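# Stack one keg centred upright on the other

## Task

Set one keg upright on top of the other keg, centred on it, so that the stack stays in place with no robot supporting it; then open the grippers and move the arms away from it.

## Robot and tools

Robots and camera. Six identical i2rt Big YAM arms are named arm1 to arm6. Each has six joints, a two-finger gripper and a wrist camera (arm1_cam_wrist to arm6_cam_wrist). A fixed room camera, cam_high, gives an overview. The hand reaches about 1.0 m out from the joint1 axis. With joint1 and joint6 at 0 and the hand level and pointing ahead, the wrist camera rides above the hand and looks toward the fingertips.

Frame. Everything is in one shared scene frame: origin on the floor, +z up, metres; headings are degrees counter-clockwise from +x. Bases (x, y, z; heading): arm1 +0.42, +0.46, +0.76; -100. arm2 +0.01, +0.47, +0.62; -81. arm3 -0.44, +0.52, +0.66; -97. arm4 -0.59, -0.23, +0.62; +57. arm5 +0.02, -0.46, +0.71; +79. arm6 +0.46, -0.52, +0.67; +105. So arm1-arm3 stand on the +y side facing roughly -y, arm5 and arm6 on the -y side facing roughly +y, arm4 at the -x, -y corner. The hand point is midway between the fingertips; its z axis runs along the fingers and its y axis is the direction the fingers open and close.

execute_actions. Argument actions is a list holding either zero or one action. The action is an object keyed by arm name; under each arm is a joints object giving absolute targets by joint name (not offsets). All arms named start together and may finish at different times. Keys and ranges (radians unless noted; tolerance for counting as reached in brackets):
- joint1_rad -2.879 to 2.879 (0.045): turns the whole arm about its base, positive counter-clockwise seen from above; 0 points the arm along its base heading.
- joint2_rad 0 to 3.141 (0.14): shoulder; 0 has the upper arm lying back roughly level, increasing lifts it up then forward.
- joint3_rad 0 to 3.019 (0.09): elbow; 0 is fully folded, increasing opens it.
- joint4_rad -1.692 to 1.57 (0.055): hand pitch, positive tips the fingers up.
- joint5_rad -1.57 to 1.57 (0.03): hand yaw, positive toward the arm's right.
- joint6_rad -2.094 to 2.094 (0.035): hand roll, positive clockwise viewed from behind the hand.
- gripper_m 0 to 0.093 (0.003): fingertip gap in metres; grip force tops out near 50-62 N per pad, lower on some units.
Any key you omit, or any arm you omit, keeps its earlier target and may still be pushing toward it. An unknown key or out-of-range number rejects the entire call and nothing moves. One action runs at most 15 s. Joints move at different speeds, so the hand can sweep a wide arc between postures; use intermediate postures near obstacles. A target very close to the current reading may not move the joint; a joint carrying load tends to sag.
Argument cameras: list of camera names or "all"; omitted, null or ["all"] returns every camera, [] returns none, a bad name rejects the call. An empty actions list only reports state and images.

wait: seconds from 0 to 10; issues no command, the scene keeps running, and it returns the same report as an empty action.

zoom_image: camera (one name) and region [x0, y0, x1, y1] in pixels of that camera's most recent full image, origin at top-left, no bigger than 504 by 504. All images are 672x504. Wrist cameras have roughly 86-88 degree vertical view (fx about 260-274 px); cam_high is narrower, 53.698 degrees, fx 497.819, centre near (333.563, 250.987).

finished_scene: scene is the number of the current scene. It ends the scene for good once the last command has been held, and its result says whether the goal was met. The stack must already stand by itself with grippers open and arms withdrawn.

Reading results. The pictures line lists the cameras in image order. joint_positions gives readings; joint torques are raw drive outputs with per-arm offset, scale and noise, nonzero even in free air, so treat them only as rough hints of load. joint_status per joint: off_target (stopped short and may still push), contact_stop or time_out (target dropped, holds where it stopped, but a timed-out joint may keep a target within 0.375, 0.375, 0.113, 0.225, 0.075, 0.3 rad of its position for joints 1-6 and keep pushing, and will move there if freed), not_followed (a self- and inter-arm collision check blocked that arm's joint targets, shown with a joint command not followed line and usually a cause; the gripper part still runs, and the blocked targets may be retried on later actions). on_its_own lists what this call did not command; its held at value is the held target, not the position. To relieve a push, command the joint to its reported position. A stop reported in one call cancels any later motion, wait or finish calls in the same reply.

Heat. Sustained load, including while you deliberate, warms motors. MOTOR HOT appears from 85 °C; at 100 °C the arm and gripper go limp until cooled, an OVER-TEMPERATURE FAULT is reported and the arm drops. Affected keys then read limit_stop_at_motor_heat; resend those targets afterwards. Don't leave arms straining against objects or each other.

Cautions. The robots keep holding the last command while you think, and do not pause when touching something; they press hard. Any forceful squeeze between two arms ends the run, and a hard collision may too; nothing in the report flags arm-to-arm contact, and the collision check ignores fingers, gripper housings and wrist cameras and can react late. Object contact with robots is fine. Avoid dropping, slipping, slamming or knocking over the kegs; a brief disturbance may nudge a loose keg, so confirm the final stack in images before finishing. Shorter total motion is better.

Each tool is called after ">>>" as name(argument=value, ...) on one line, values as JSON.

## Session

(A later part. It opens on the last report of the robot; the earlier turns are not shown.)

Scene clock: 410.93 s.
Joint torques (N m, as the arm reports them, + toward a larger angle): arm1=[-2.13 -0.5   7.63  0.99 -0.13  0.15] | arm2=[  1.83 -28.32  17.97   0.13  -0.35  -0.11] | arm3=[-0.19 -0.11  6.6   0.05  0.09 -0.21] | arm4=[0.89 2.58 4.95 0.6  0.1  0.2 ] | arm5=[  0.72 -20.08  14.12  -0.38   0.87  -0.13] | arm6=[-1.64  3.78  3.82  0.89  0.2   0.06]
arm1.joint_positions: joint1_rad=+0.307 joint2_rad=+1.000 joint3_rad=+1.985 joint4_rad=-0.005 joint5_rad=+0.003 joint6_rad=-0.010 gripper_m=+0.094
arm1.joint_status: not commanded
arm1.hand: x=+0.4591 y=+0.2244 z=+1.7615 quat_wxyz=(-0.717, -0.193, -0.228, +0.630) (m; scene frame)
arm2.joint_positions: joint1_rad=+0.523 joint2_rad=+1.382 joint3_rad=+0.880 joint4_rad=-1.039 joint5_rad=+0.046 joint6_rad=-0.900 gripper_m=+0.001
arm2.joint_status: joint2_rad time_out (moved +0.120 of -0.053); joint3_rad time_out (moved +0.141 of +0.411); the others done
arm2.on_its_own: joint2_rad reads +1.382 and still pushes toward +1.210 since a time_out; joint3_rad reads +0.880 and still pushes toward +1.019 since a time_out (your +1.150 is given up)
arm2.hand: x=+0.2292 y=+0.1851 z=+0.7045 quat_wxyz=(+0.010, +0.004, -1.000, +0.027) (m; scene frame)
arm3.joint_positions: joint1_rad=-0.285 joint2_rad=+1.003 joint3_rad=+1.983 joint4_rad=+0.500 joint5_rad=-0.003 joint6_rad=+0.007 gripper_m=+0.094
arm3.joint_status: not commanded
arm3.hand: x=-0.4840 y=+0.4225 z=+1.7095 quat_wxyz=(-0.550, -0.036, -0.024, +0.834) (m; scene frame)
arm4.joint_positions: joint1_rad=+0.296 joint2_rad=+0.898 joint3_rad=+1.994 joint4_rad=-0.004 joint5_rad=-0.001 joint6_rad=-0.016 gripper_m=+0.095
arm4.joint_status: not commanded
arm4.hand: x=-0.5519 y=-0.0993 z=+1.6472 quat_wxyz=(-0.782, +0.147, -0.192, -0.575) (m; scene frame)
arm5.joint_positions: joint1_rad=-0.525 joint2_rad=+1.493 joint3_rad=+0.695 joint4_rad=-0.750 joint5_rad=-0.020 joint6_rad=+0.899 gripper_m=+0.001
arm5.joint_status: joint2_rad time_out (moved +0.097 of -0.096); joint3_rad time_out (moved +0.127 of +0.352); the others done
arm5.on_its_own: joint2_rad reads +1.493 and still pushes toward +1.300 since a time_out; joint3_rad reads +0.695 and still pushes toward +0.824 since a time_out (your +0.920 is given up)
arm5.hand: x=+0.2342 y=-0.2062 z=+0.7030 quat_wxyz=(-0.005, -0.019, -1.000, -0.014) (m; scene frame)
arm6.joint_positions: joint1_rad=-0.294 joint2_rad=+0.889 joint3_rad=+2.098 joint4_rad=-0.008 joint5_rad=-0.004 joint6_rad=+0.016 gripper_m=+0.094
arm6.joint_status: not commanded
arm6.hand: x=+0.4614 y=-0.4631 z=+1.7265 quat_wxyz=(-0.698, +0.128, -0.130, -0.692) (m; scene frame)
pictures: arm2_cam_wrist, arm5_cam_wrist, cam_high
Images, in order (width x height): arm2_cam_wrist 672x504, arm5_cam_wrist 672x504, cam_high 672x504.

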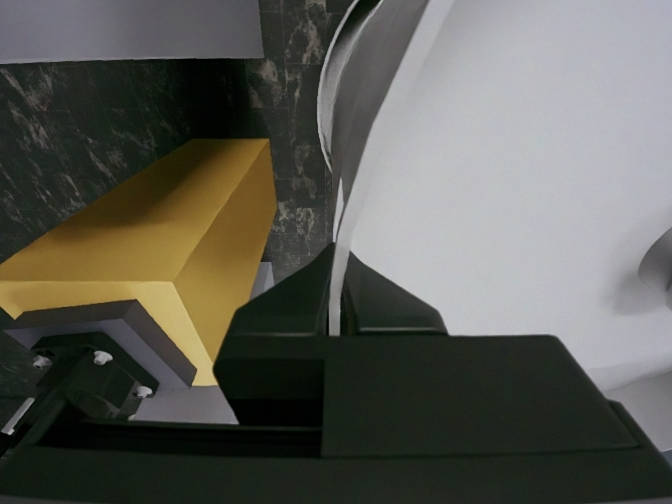

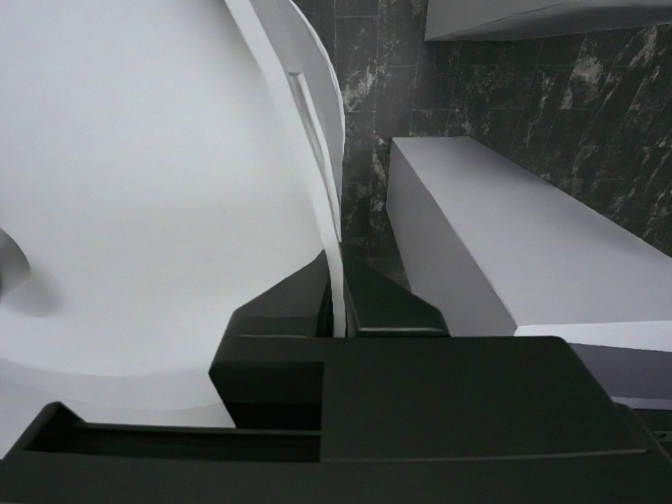

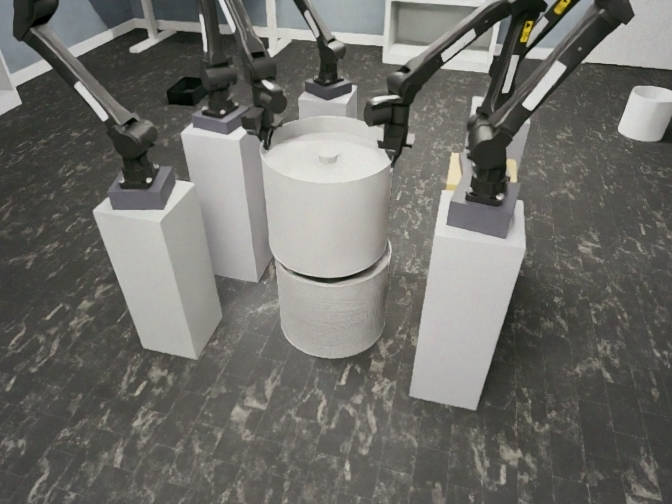

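>>> execute_actions(actions=[{"arm2":{"joints":{"joint1_rad":0.59,"joint2_rad":1.195,"joint3_rad":1.03,"joint4_rad":-1.03,"joint6_rad":-0.84}},"arm5":{"joints":{"joint1_rad":-0.51,"joint2_rad":1.36,"joint3_rad":0.96,"joint4_rad":-0.75,"joint6_rad":0.91}}}], cameras=["cam_high","arm2_cam_wrist","arm5_cam_wrist"])

>>> zoom_image(camera="cam_high", region=[250,200,410,320])

Scene clock: 424.37 s.
Joint torques (N m, as the arm reports them, + toward a larger angle): arm1=[-2.2  -0.5   7.63  1.   -0.13  0.15] | arm2=[  2.   -28.66  17.27   0.24  -0.42  -0.16] | arm3=[-0.37 -0.34  6.6   0.11  0.08 -0.17] | arm4=[0.96 2.57 4.98 0.63 0.1  0.2 ] | arm5=[  0.83 -20.36  13.51  -0.31   0.89  -0.12] | arm6=[-1.66  3.76  3.82  0.9   0.2   0.06]
arm1.joint_positions: joint1_rad=+0.307 joint2_rad=+1.000 joint3_rad=+1.985 joint4_rad=-0.005 joint5_rad=+0.003 joint6_rad=-0.010 gripper_m=+0.094
arm1.joint_status: not commanded
arm1.hand: x=+0.4591 y=+0.2244 z=+1.7615 quat_wxyz=(-0.717, -0.193, -0.228, +0.630) (m; scene frame)
arm2.joint_positions: joint1_rad=+0.578 joint2_rad=+1.382 joint3_rad=+0.852 joint4_rad=-1.018 joint5_rad=+0.048 joint6_rad=-0.840 gripper_m=+0.001
arm2.joint_status: joint2_rad time_out (moved +0.000 of -0.187); joint3_rad time_out (moved -0.028 of +0.150); the others done
arm2.on_its_own: joint2_rad reads +1.382 and still pushes toward +1.195 since a time_out; joint3_rad reads +0.852 and still pushes toward +0.986 since a time_out
arm2.hand: x=+0.2396 y=+0.2024 z=+0.6953 quat_wxyz=(+0.011, +0.001, -1.000, +0.025) (m; scene frame)
arm3.joint_positions: joint1_rad=-0.285 joint2_rad=+1.003 joint3_rad=+1.983 joint4_rad=+0.500 joint5_rad=-0.003 joint6_rad=+0.007 gripper_m=+0.094
arm3.joint_status: not commanded
arm3.hand: x=-0.4840 y=+0.4225 z=+1.7095 quat_wxyz=(-0.550, -0.036, -0.024, +0.834) (m; scene frame)
arm4.joint_positions: joint1_rad=+0.296 joint2_rad=+0.898 joint3_rad=+1.994 joint4_rad=-0.004 joint5_rad=-0.001 joint6_rad=-0.016 gripper_m=+0.095
arm4.joint_status: not commanded
arm4.hand: x=-0.5519 y=-0.0993 z=+1.6472 quat_wxyz=(-0.782, +0.147, -0.192, -0.575) (m; scene frame)
arm5.joint_positions: joint1_rad=-0.507 joint2_rad=+1.551 joint3_rad=+0.735 joint4_rad=-0.733 joint5_rad=-0.021 joint6_rad=+0.926 gripper_m=+0.001
arm5.joint_status: joint2_rad time_out (moved +0.058 of -0.133); joint3_rad time_out (moved +0.040 of +0.265); the others done
arm5.on_its_own: joint2_rad reads +1.551 and still pushes toward +1.360 since a time_out; joint3_rad reads +0.735 and still pushes toward +0.856 since a time_out (your +0.960 is given up)
arm5.hand: x=+0.2405 y=-0.1892 z=+0.6954 quat_wxyz=(-0.005, -0.023, -1.000, -0.014) (m; scene frame)
arm6.joint_positions: joint1_rad=-0.294 joint2_rad=+0.889 joint3_rad=+2.098 joint4_rad=-0.008 joint5_rad=-0.004 joint6_rad=+0.016 gripper_m=+0.094
arm6.joint_status: not commanded
arm6.hand: x=+0.4614 y=-0.4631 z=+1.7265 quat_wxyz=(-0.698, +0.128, -0.130, -0.692) (m; scene frame)
pictures: arm2_cam_wrist, arm5_cam_wrist, cam_high
Images, in order (width x height): arm2_cam_wrist 672x504, arm5_cam_wrist 672x504, cam_high 672x504.

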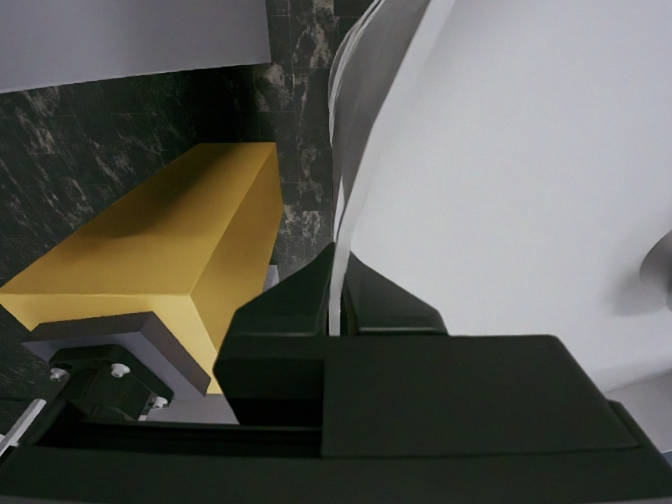

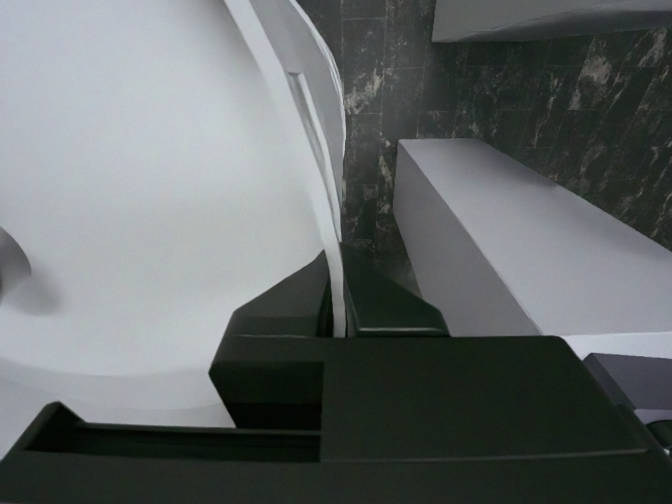

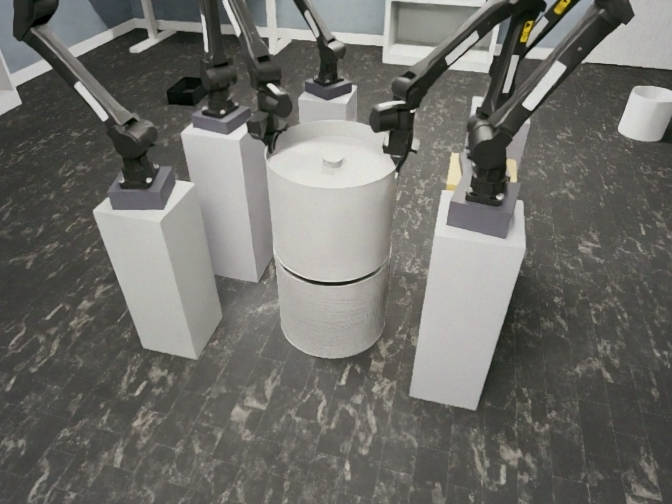

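Region (250, 200, 410, 320) of cam_high's 672x504 image, scaled by 3.150, with more detail than that image has; it fills the top 378 rows of this view, and the rest is white.

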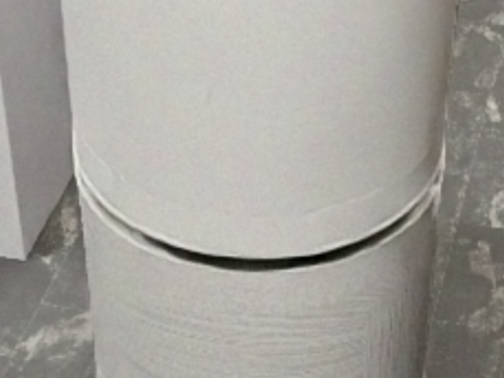

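Nudge +x slightly and lower.

>>> execute_actions(actions=[{"arm2":{"joints":{"joint1_rad":0.61,"joint2_rad":1.25,"joint3_rad":0.96,"joint4_rad":-0.99}},"arm5":{"joints":{"joint1_rad":-0.525,"joint2_rad":1.43,"joint4_rad":-0.7}}}], cameras=["cam_high","arm2_cam_wrist","arm5_cam_wrist"])

>>> zoom_image(camera="cam_high", region=[250,200,410,320])

Scene clock: 431.60 s.
Joint torques (N m, as the arm reports them, + toward a larger angle): arm1=[-2.13 -0.51  7.63  0.99 -0.13  0.15] | arm2=[  3.   -25.89  15.61   0.13  -0.28  -0.2 ] | arm3=[-0.51 -0.3   6.48  0.05  0.1  -0.19] | arm4=[0.99 2.67 4.96 0.61 0.09 0.2 ] | arm5=[ -0.63 -20.52  13.15  -0.21   0.76  -0.11] | arm6=[-1.64  3.77  3.82  0.9   0.2   0.05]
arm1.joint_positions: joint1_rad=+0.307 joint2_rad=+1.000 joint3_rad=+1.985 joint4_rad=-0.005 joint5_rad=+0.003 joint6_rad=-0.010 gripper_m=+0.094
arm1.joint_status: not commanded
arm1.hand: x=+0.4591 y=+0.2244 z=+1.7615 quat_wxyz=(-0.717, -0.193, -0.228, +0.630) (m; scene frame)
arm2.joint_positions: joint1_rad=+0.583 joint2_rad=+1.404 joint3_rad=+0.830 joint4_rad=-0.978 joint5_rad=+0.047 joint6_rad=-0.838 gripper_m=+0.001
arm2.joint_status: joint2_rad time_out (moved +0.022 of -0.132); joint3_rad time_out (moved -0.022 of +0.108); the others done
arm2.on_its_own: joint2_rad reads +1.404 and still pushes toward +1.250 since a time_out; joint3_rad reads +0.830 and still pushes toward +0.944 since a time_out
arm2.hand: x=+0.2402 y=+0.2048 z=+0.6808 quat_wxyz=(+0.012, +0.003, -1.000, +0.024) (m; scene frame)
arm3.joint_positions: joint1_rad=-0.285 joint2_rad=+1.003 joint3_rad=+1.983 joint4_rad=+0.500 joint5_rad=-0.003 joint6_rad=+0.007 gripper_m=+0.094
arm3.joint_status: not commanded
arm3.hand: x=-0.4840 y=+0.4225 z=+1.7095 quat_wxyz=(-0.550, -0.036, -0.024, +0.834) (m; scene frame)
arm4.joint_positions: joint1_rad=+0.296 joint2_rad=+0.898 joint3_rad=+1.994 joint4_rad=-0.004 joint5_rad=-0.001 joint6_rad=-0.016 gripper_m=+0.095
arm4.joint_status: not commanded
arm4.hand: x=-0.5519 y=-0.0993 z=+1.6472 quat_wxyz=(-0.782, +0.147, -0.192, -0.575) (m; scene frame)
arm5.joint_positions: joint1_rad=-0.507 joint2_rad=+1.614 joint3_rad=+0.734 joint4_rad=-0.686 joint5_rad=-0.018 joint6_rad=+0.924 gripper_m=+0.001
arm5.joint_status: joint2_rad time_out (moved +0.063 of -0.121); the others done
arm5.on_its_own: joint2_rad reads +1.614 and still pushes toward +1.430 since a time_out; joint3_rad reads +0.734 and still pushes toward +0.856 since a time_out (your +0.960 is given up)
arm5.hand: x=+0.2420 y=-0.1883 z=+0.6746 quat_wxyz=(-0.001, -0.022, -1.000, -0.007) (m; scene frame)
arm6.joint_positions: joint1_rad=-0.294 joint2_rad=+0.889 joint3_rad=+2.098 joint4_rad=-0.008 joint5_rad=-0.004 joint6_rad=+0.016 gripper_m=+0.094
arm6.joint_status: not commanded
arm6.hand: x=+0.4614 y=-0.4631 z=+1.7265 quat_wxyz=(-0.698, +0.128, -0.130, -0.692) (m; scene frame)
pictures: arm2_cam_wrist, arm5_cam_wrist, cam_high
Images, in order (width x height): arm2_cam_wrist 672x504, arm5_cam_wrist 672x504, cam_high 672x504.

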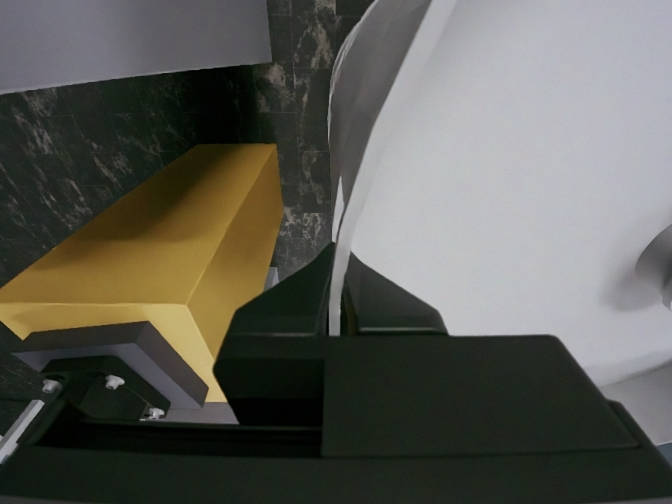

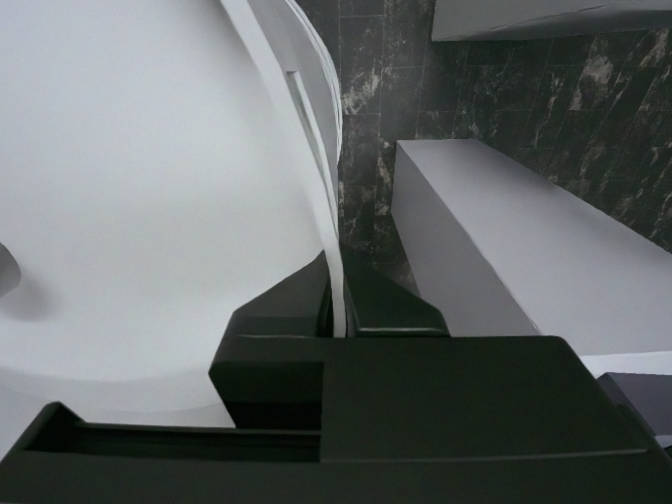

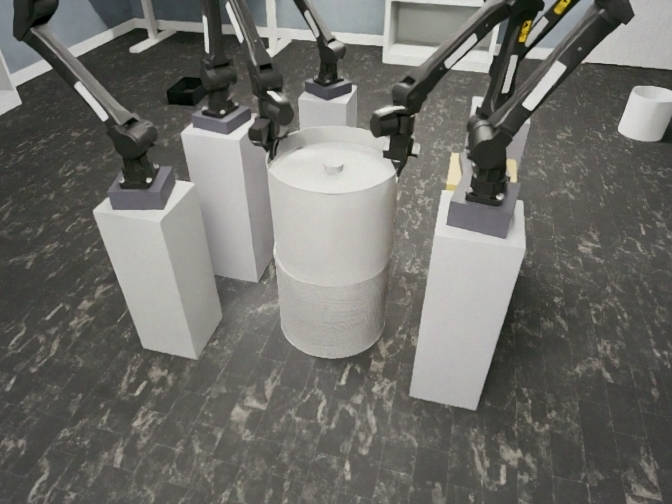

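Region (250, 200, 410, 320) of cam_high's 672x504 image, scaled by 3.150, with more detail than that image has; it fills the top 378 rows of this view, and the rest is white.

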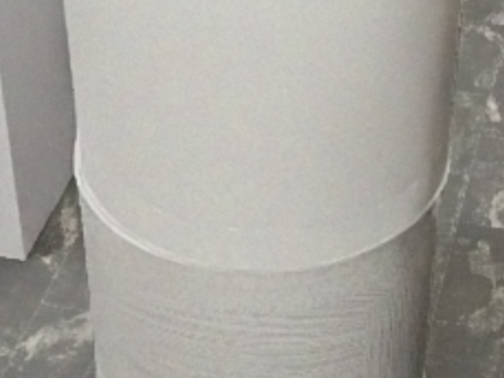

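It nests. Lower further.

>>> execute_actions(actions=[{"arm2":{"joints":{"joint1_rad":0.585,"joint2_rad":1.44,"joint3_rad":0.83,"joint4_rad":-0.91}},"arm5":{"joints":{"joint1_rad":-0.507,"joint2_rad":1.64,"joint3_rad":0.75,"joint4_rad":-0.63}}}], cameras=[])

>>> execute_actions(actions=[{"arm2":{"joints":{"gripper_m":0.09}},"arm5":{"joints":{"gripper_m":0.09}}}], cameras=[])

>>> execute_actions(actions=[{"arm2":{"joints":{"joint2_rad":1.2,"joint3_rad":1.05,"joint4_rad":-1.35}},"arm5":{"joints":{"joint2_rad":1.3,"joint3_rad":0.9,"joint4_rad":-1.1}}}], cameras=["cam_high"])

Scene clock: 442.20 s.
Joint torques (N m, as the arm reports them, + toward a larger angle): arm1=[-2.17 -0.55  7.63  0.99 -0.13  0.15] | arm2=[ 1.77 -6.59  8.82  2.21 -0.58 -0.05] | arm3=[-0.35 -0.13  6.37 -0.04  0.09 -0.17] | arm4=[0.91 2.76 4.99 0.61 0.1  0.2 ] | arm5=[ 0.36 -7.58  7.65  1.44  0.67 -0.1 ] | arm6=[-1.65  3.78  3.82  0.89  0.2   0.06]
arm1.joint_positions: joint1_rad=+0.307 joint2_rad=+1.000 joint3_rad=+1.985 joint4_rad=-0.005 joint5_rad=+0.003 joint6_rad=-0.010 gripper_m=+0.094
arm1.joint_status: not commanded
arm1.hand: x=+0.4591 y=+0.2244 z=+1.7615 quat_wxyz=(-0.717, -0.193, -0.228, +0.630) (m; scene frame)
arm2.joint_positions: joint1_rad=+0.571 joint2_rad=+1.407 joint3_rad=+0.805 joint4_rad=-0.953 joint5_rad=+0.053 joint6_rad=-0.850 gripper_m=+0.001
arm2.joint_status: all done
arm2.hand: x=+0.2325 y=+0.2052 z=+0.6720 quat_wxyz=(+0.015, +0.003, -1.000, +0.025) (m; scene frame)
arm3.joint_positions: joint1_rad=-0.285 joint2_rad=+1.003 joint3_rad=+1.983 joint4_rad=+0.500 joint5_rad=-0.003 joint6_rad=+0.007 gripper_m=+0.094
arm3.joint_status: not commanded
arm3.hand: x=-0.4840 y=+0.4225 z=+1.7095 quat_wxyz=(-0.550, -0.036, -0.024, +0.834) (m; scene frame)
arm4.joint_positions: joint1_rad=+0.296 joint2_rad=+0.898 joint3_rad=+1.994 joint4_rad=-0.004 joint5_rad=-0.001 joint6_rad=-0.016 gripper_m=+0.095
arm4.joint_status: not commanded
arm4.hand: x=-0.5519 y=-0.0993 z=+1.6472 quat_wxyz=(-0.782, +0.147, -0.192, -0.575) (m; scene frame)
arm5.joint_positions: joint1_rad=-0.499 joint2_rad=+1.619 joint3_rad=+0.711 joint4_rad=-0.655 joint5_rad=-0.016 joint6_rad=+0.925 gripper_m=+0.001
arm5.joint_status: all done
arm5.hand: x=+0.2366 y=-0.1915 z=+0.6674 quat_wxyz=(-0.002, -0.019, -1.000, -0.007) (m; scene frame)
arm6.joint_positions: joint1_rad=-0.294 joint2_rad=+0.889 joint3_rad=+2.098 joint4_rad=-0.008 joint5_rad=-0.004 joint6_rad=+0.016 gripper_m=+0.094
arm6.joint_status: not commanded
arm6.hand: x=+0.4614 y=-0.4631 z=+1.7265 quat_wxyz=(-0.698, +0.128, -0.130, -0.692) (m; scene frame)
pictures: none
No camera images: the call's "cameras" was empty. Leave "cameras" out to get every camera's image.

Scene clock: 442.90 s.
Joint torques (N m, as the arm reports them, + toward a larger angle): arm1=[-2.14 -0.5   7.64  0.99 -0.13  0.15] | arm2=[  1.71 -10.32   8.69   1.06  -0.08  -0.04] | arm3=[-0.67 -0.35  6.54  0.15  0.09 -0.17] | arm4=[0.88 2.83 5.01 0.59 0.1  0.21] | arm5=[ 0.37 -8.07  7.38  0.88  0.16 -0.06] | arm6=[-1.68  3.79  3.82  0.89  0.2   0.05]
arm1.joint_positions: joint1_rad=+0.307 joint2_rad=+1.000 joint3_rad=+1.985 joint4_rad=-0.005 joint5_rad=+0.003 joint6_rad=-0.010 gripper_m=+0.094
arm1.joint_status: not commanded
arm1.hand: x=+0.4591 y=+0.2244 z=+1.7615 quat_wxyz=(-0.717, -0.193, -0.228, +0.630) (m; scene frame)
arm2.joint_positions: joint1_rad=+0.578 joint2_rad=+1.436 joint3_rad=+0.806 joint4_rad=-0.925 joint5_rad=+0.041 joint6_rad=-0.850 gripper_m=+0.090
arm2.joint_status: all done
arm2.hand: x=+0.2392 y=+0.2046 z=+0.6627 quat_wxyz=(+0.011, +0.006, -1.000, +0.021) (m; scene frame)
arm3.joint_positions: joint1_rad=-0.285 joint2_rad=+1.003 joint3_rad=+1.983 joint4_rad=+0.500 joint5_rad=-0.003 joint6_rad=+0.007 gripper_m=+0.094
arm3.joint_status: not commanded
arm3.hand: x=-0.4840 y=+0.4225 z=+1.7095 quat_wxyz=(-0.550, -0.036, -0.024, +0.834) (m; scene frame)
arm4.joint_positions: joint1_rad=+0.296 joint2_rad=+0.898 joint3_rad=+1.994 joint4_rad=-0.004 joint5_rad=-0.001 joint6_rad=-0.016 gripper_m=+0.095
arm4.joint_status: not commanded
arm4.hand: x=-0.5519 y=-0.0993 z=+1.6472 quat_wxyz=(-0.782, +0.147, -0.192, -0.575) (m; scene frame)
arm5.joint_positions: joint1_rad=-0.499 joint2_rad=+1.628 joint3_rad=+0.715 joint4_rad=-0.641 joint5_rad=-0.002 joint6_rad=+0.919 gripper_m=+0.090
arm5.joint_status: all done
arm5.hand: x=+0.2410 y=-0.1897 z=+0.6656 quat_wxyz=(-0.010, -0.016, -1.000, -0.006) (m; scene frame)
arm6.joint_positions: joint1_rad=-0.294 joint2_rad=+0.889 joint3_rad=+2.098 joint4_rad=-0.008 joint5_rad=-0.004 joint6_rad=+0.016 gripper_m=+0.094
arm6.joint_status: not commanded
arm6.hand: x=+0.4614 y=-0.4631 z=+1.7265 quat_wxyz=(-0.698, +0.128, -0.130, -0.692) (m; scene frame)
pictures: none
No camera images: the call's "cameras" was empty. Leave "cameras" out to get every camera's image.

Scene clock: 444.13 s.
Joint torques (N m, as the arm reports them, + toward a larger angle): arm1=[-2.14 -0.53  7.64  0.99 -0.13  0.15] | arm2=[ 1.66 -8.33  9.69  0.16 -0.13 -0.04] | arm3=[-0.34 -0.41  6.46 -0.09  0.13 -0.15] | arm4=[0.92 2.77 4.99 0.63 0.1  0.21] | arm5=[ 0.25 -6.71  8.65  0.16  0.15 -0.05] | arm6=[-1.66  3.79  3.83  0.88  0.2   0.06]
arm1.joint_positions: joint1_rad=+0.307 joint2_rad=+1.000 joint3_rad=+1.985 joint4_rad=-0.005 joint5_rad=+0.003 joint6_rad=-0.010 gripper_m=+0.094
arm1.joint_status: not commanded
arm1.hand: x=+0.4591 y=+0.2244 z=+1.7615 quat_wxyz=(-0.717, -0.193, -0.228, +0.630) (m; scene frame)
arm2.joint_positions: joint1_rad=+0.578 joint2_rad=+1.198 joint3_rad=+1.030 joint4_rad=-1.336 joint5_rad=+0.041 joint6_rad=-0.850 gripper_m=+0.090
arm2.joint_status: all done
arm2.hand: x=+0.2324 y=+0.2128 z=+0.8175 quat_wxyz=(-0.006, +0.006, -0.999, +0.039) (m; scene frame)
arm3.joint_positions: joint1_rad=-0.285 joint2_rad=+1.003 joint3_rad=+1.983 joint4_rad=+0.500 joint5_rad=-0.003 joint6_rad=+0.007 gripper_m=+0.094
arm3.joint_status: not commanded
arm3.hand: x=-0.4840 y=+0.4225 z=+1.7095 quat_wxyz=(-0.550, -0.036, -0.024, +0.834) (m; scene frame)
arm4.joint_positions: joint1_rad=+0.296 joint2_rad=+0.898 joint3_rad=+1.994 joint4_rad=-0.004 joint5_rad=-0.001 joint6_rad=-0.016 gripper_m=+0.095
arm4.joint_status: not commanded
arm4.hand: x=-0.5519 y=-0.0993 z=+1.6472 quat_wxyz=(-0.782, +0.147, -0.192, -0.575) (m; scene frame)
arm5.joint_positions: joint1_rad=-0.499 joint2_rad=+1.292 joint3_rad=+0.881 joint4_rad=-1.091 joint5_rad=-0.002 joint6_rad=+0.918 gripper_m=+0.090
arm5.joint_status: all done
arm5.hand: x=+0.2399 y=-0.1884 z=+0.8245 quat_wxyz=(-0.027, -0.015, -0.999, -0.027) (m; scene frame)
arm6.joint_positions: joint1_rad=-0.294 joint2_rad=+0.889 joint3_rad=+2.098 joint4_rad=-0.008 joint5_rad=-0.004 joint6_rad=+0.016 gripper_m=+0.094
arm6.joint_status: not commanded
arm6.hand: x=+0.4614 y=-0.4631 z=+1.7265 quat_wxyz=(-0.698, +0.128, -0.130, -0.692) (m; scene frame)
pictures: cam_high
Images, in order (width x height): cam_high 672x504.

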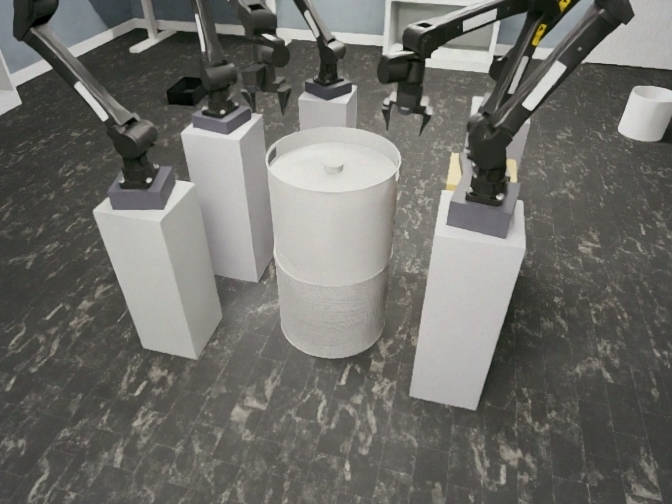

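>>> zoom_image(camera="cam_high", region=[240,110,430,370])

>>> execute_actions(actions=[{"arm2":{"joints":{"joint1_rad":-0.6,"joint6_rad":1.57}},"arm5":{"joints":{"joint1_rad":0.7,"joint6_rad":-1.57}}}], cameras=["arm2_cam_wrist","arm5_cam_wrist"])

Region (240, 110, 430, 370) of cam_high's 672x504 image, scaled by 1.938, with more detail than that image has; it fills the left 368 columns of this view, and the rest is white.

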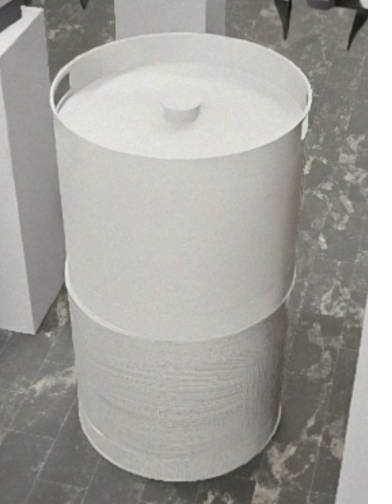

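Scene clock: 454.47 s.
Joint torques (N m, as the arm reports them, + toward a larger angle): arm1=[-2.19 -0.5   7.64  1.01 -0.13  0.15] | arm2=[ 0.31 -8.5   9.77 -0.05  0.09  0.01] | arm3=[ 0.11 -0.23  6.58 -0.06  0.13 -0.15] | arm4=[1.08 2.69 4.97 0.64 0.1  0.21] | arm5=[ 1.26 -6.39  8.6   0.05 -0.12 -0.04] | arm6=[-1.64  3.77  3.82  0.89  0.2   0.06]
arm1.joint_positions: joint1_rad=+0.307 joint2_rad=+1.000 joint3_rad=+1.985 joint4_rad=-0.005 joint5_rad=+0.003 joint6_rad=-0.010 gripper_m=+0.094
arm1.joint_status: not commanded
arm1.hand: x=+0.4591 y=+0.2244 z=+1.7615 quat_wxyz=(-0.717, -0.193, -0.228, +0.630) (m; scene frame)
arm2.joint_positions: joint1_rad=-0.599 joint2_rad=+1.198 joint3_rad=+1.030 joint4_rad=-1.336 joint5_rad=+0.040 joint6_rad=+1.555 gripper_m=+0.090
arm2.joint_status: all done
arm2.hand: x=-0.1424 y=+0.1664 z=+0.8180 quat_wxyz=(-0.029, -0.976, +0.213, +0.027) (m; scene frame)
arm3.joint_positions: joint1_rad=-0.285 joint2_rad=+1.003 joint3_rad=+1.983 joint4_rad=+0.500 joint5_rad=-0.003 joint6_rad=+0.007 gripper_m=+0.094
arm3.joint_status: not commanded
arm3.hand: x=-0.4840 y=+0.4225 z=+1.7095 quat_wxyz=(-0.550, -0.036, -0.024, +0.834) (m; scene frame)
arm4.joint_positions: joint1_rad=+0.296 joint2_rad=+0.898 joint3_rad=+1.994 joint4_rad=-0.004 joint5_rad=-0.001 joint6_rad=-0.016 gripper_m=+0.095
arm4.joint_status: not commanded
arm4.hand: x=-0.5519 y=-0.0993 z=+1.6472 quat_wxyz=(-0.782, +0.147, -0.192, -0.575) (m; scene frame)
arm5.joint_positions: joint1_rad=+0.698 joint2_rad=+1.292 joint3_rad=+0.881 joint4_rad=-1.091 joint5_rad=+0.000 joint6_rad=-1.561 gripper_m=+0.090
arm5.joint_status: all done
arm5.hand: x=-0.1530 y=-0.1546 z=+0.8196 quat_wxyz=(-0.031, +0.968, +0.249, -0.003) (m; scene frame)
arm6.joint_positions: joint1_rad=-0.294 joint2_rad=+0.889 joint3_rad=+2.098 joint4_rad=-0.008 joint5_rad=-0.004 joint6_rad=+0.016 gripper_m=+0.094
arm6.joint_status: not commanded
arm6.hand: x=+0.4614 y=-0.4631 z=+1.7265 quat_wxyz=(-0.698, +0.128, -0.130, -0.692) (m; scene frame)
pictures: arm2_cam_wrist, arm5_cam_wrist
Images, in order (width x height): arm2_cam_wrist 672x504, arm5_cam_wrist 672x504.

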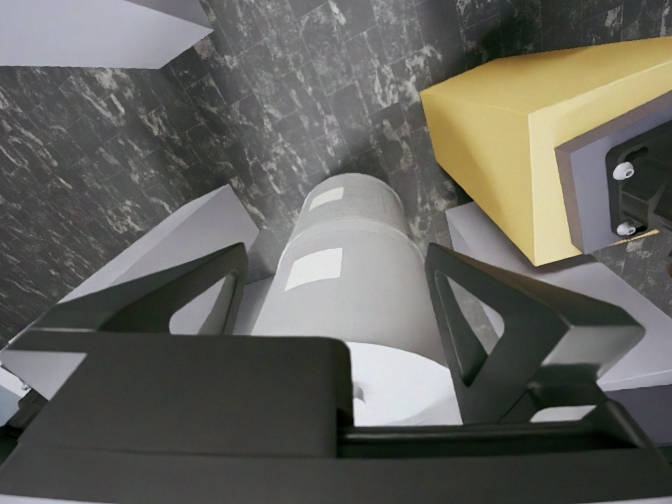

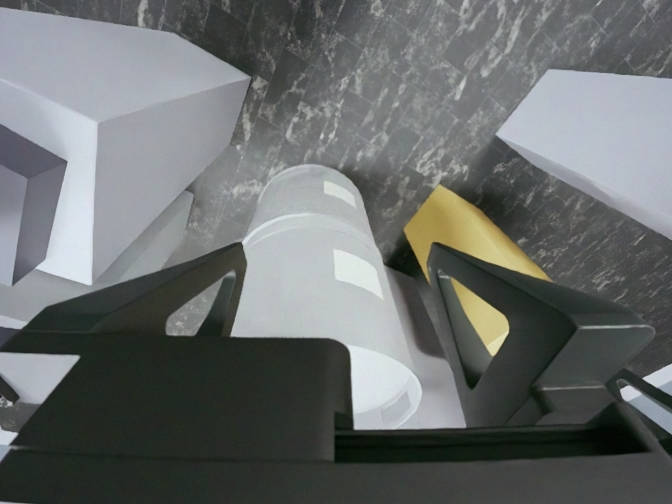

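>>> zoom_image(camera="arm5_cam_wrist", region=[230,160,430,310])

>>> zoom_image(camera="arm2_cam_wrist", region=[250,160,450,310])

Region (230, 160, 430, 310) of arm5_cam_wrist's 672x504 image, scaled by 2.520, with more detail than that image has; it fills the top 378 rows of this view, and the rest is white.

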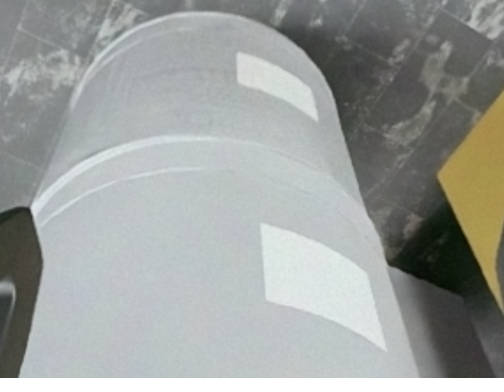

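Region (250, 160, 450, 310) of arm2_cam_wrist's 672x504 image, scaled by 2.520, with more detail than that image has; it fills the top 378 rows of this view, and the rest is white.

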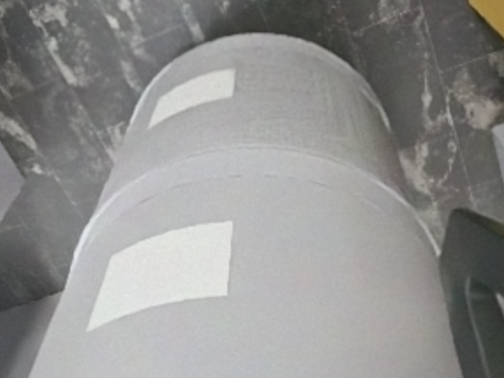

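Even seam; fine.

>>> finished_scene(scene=1)

The scene is finished: the task was done.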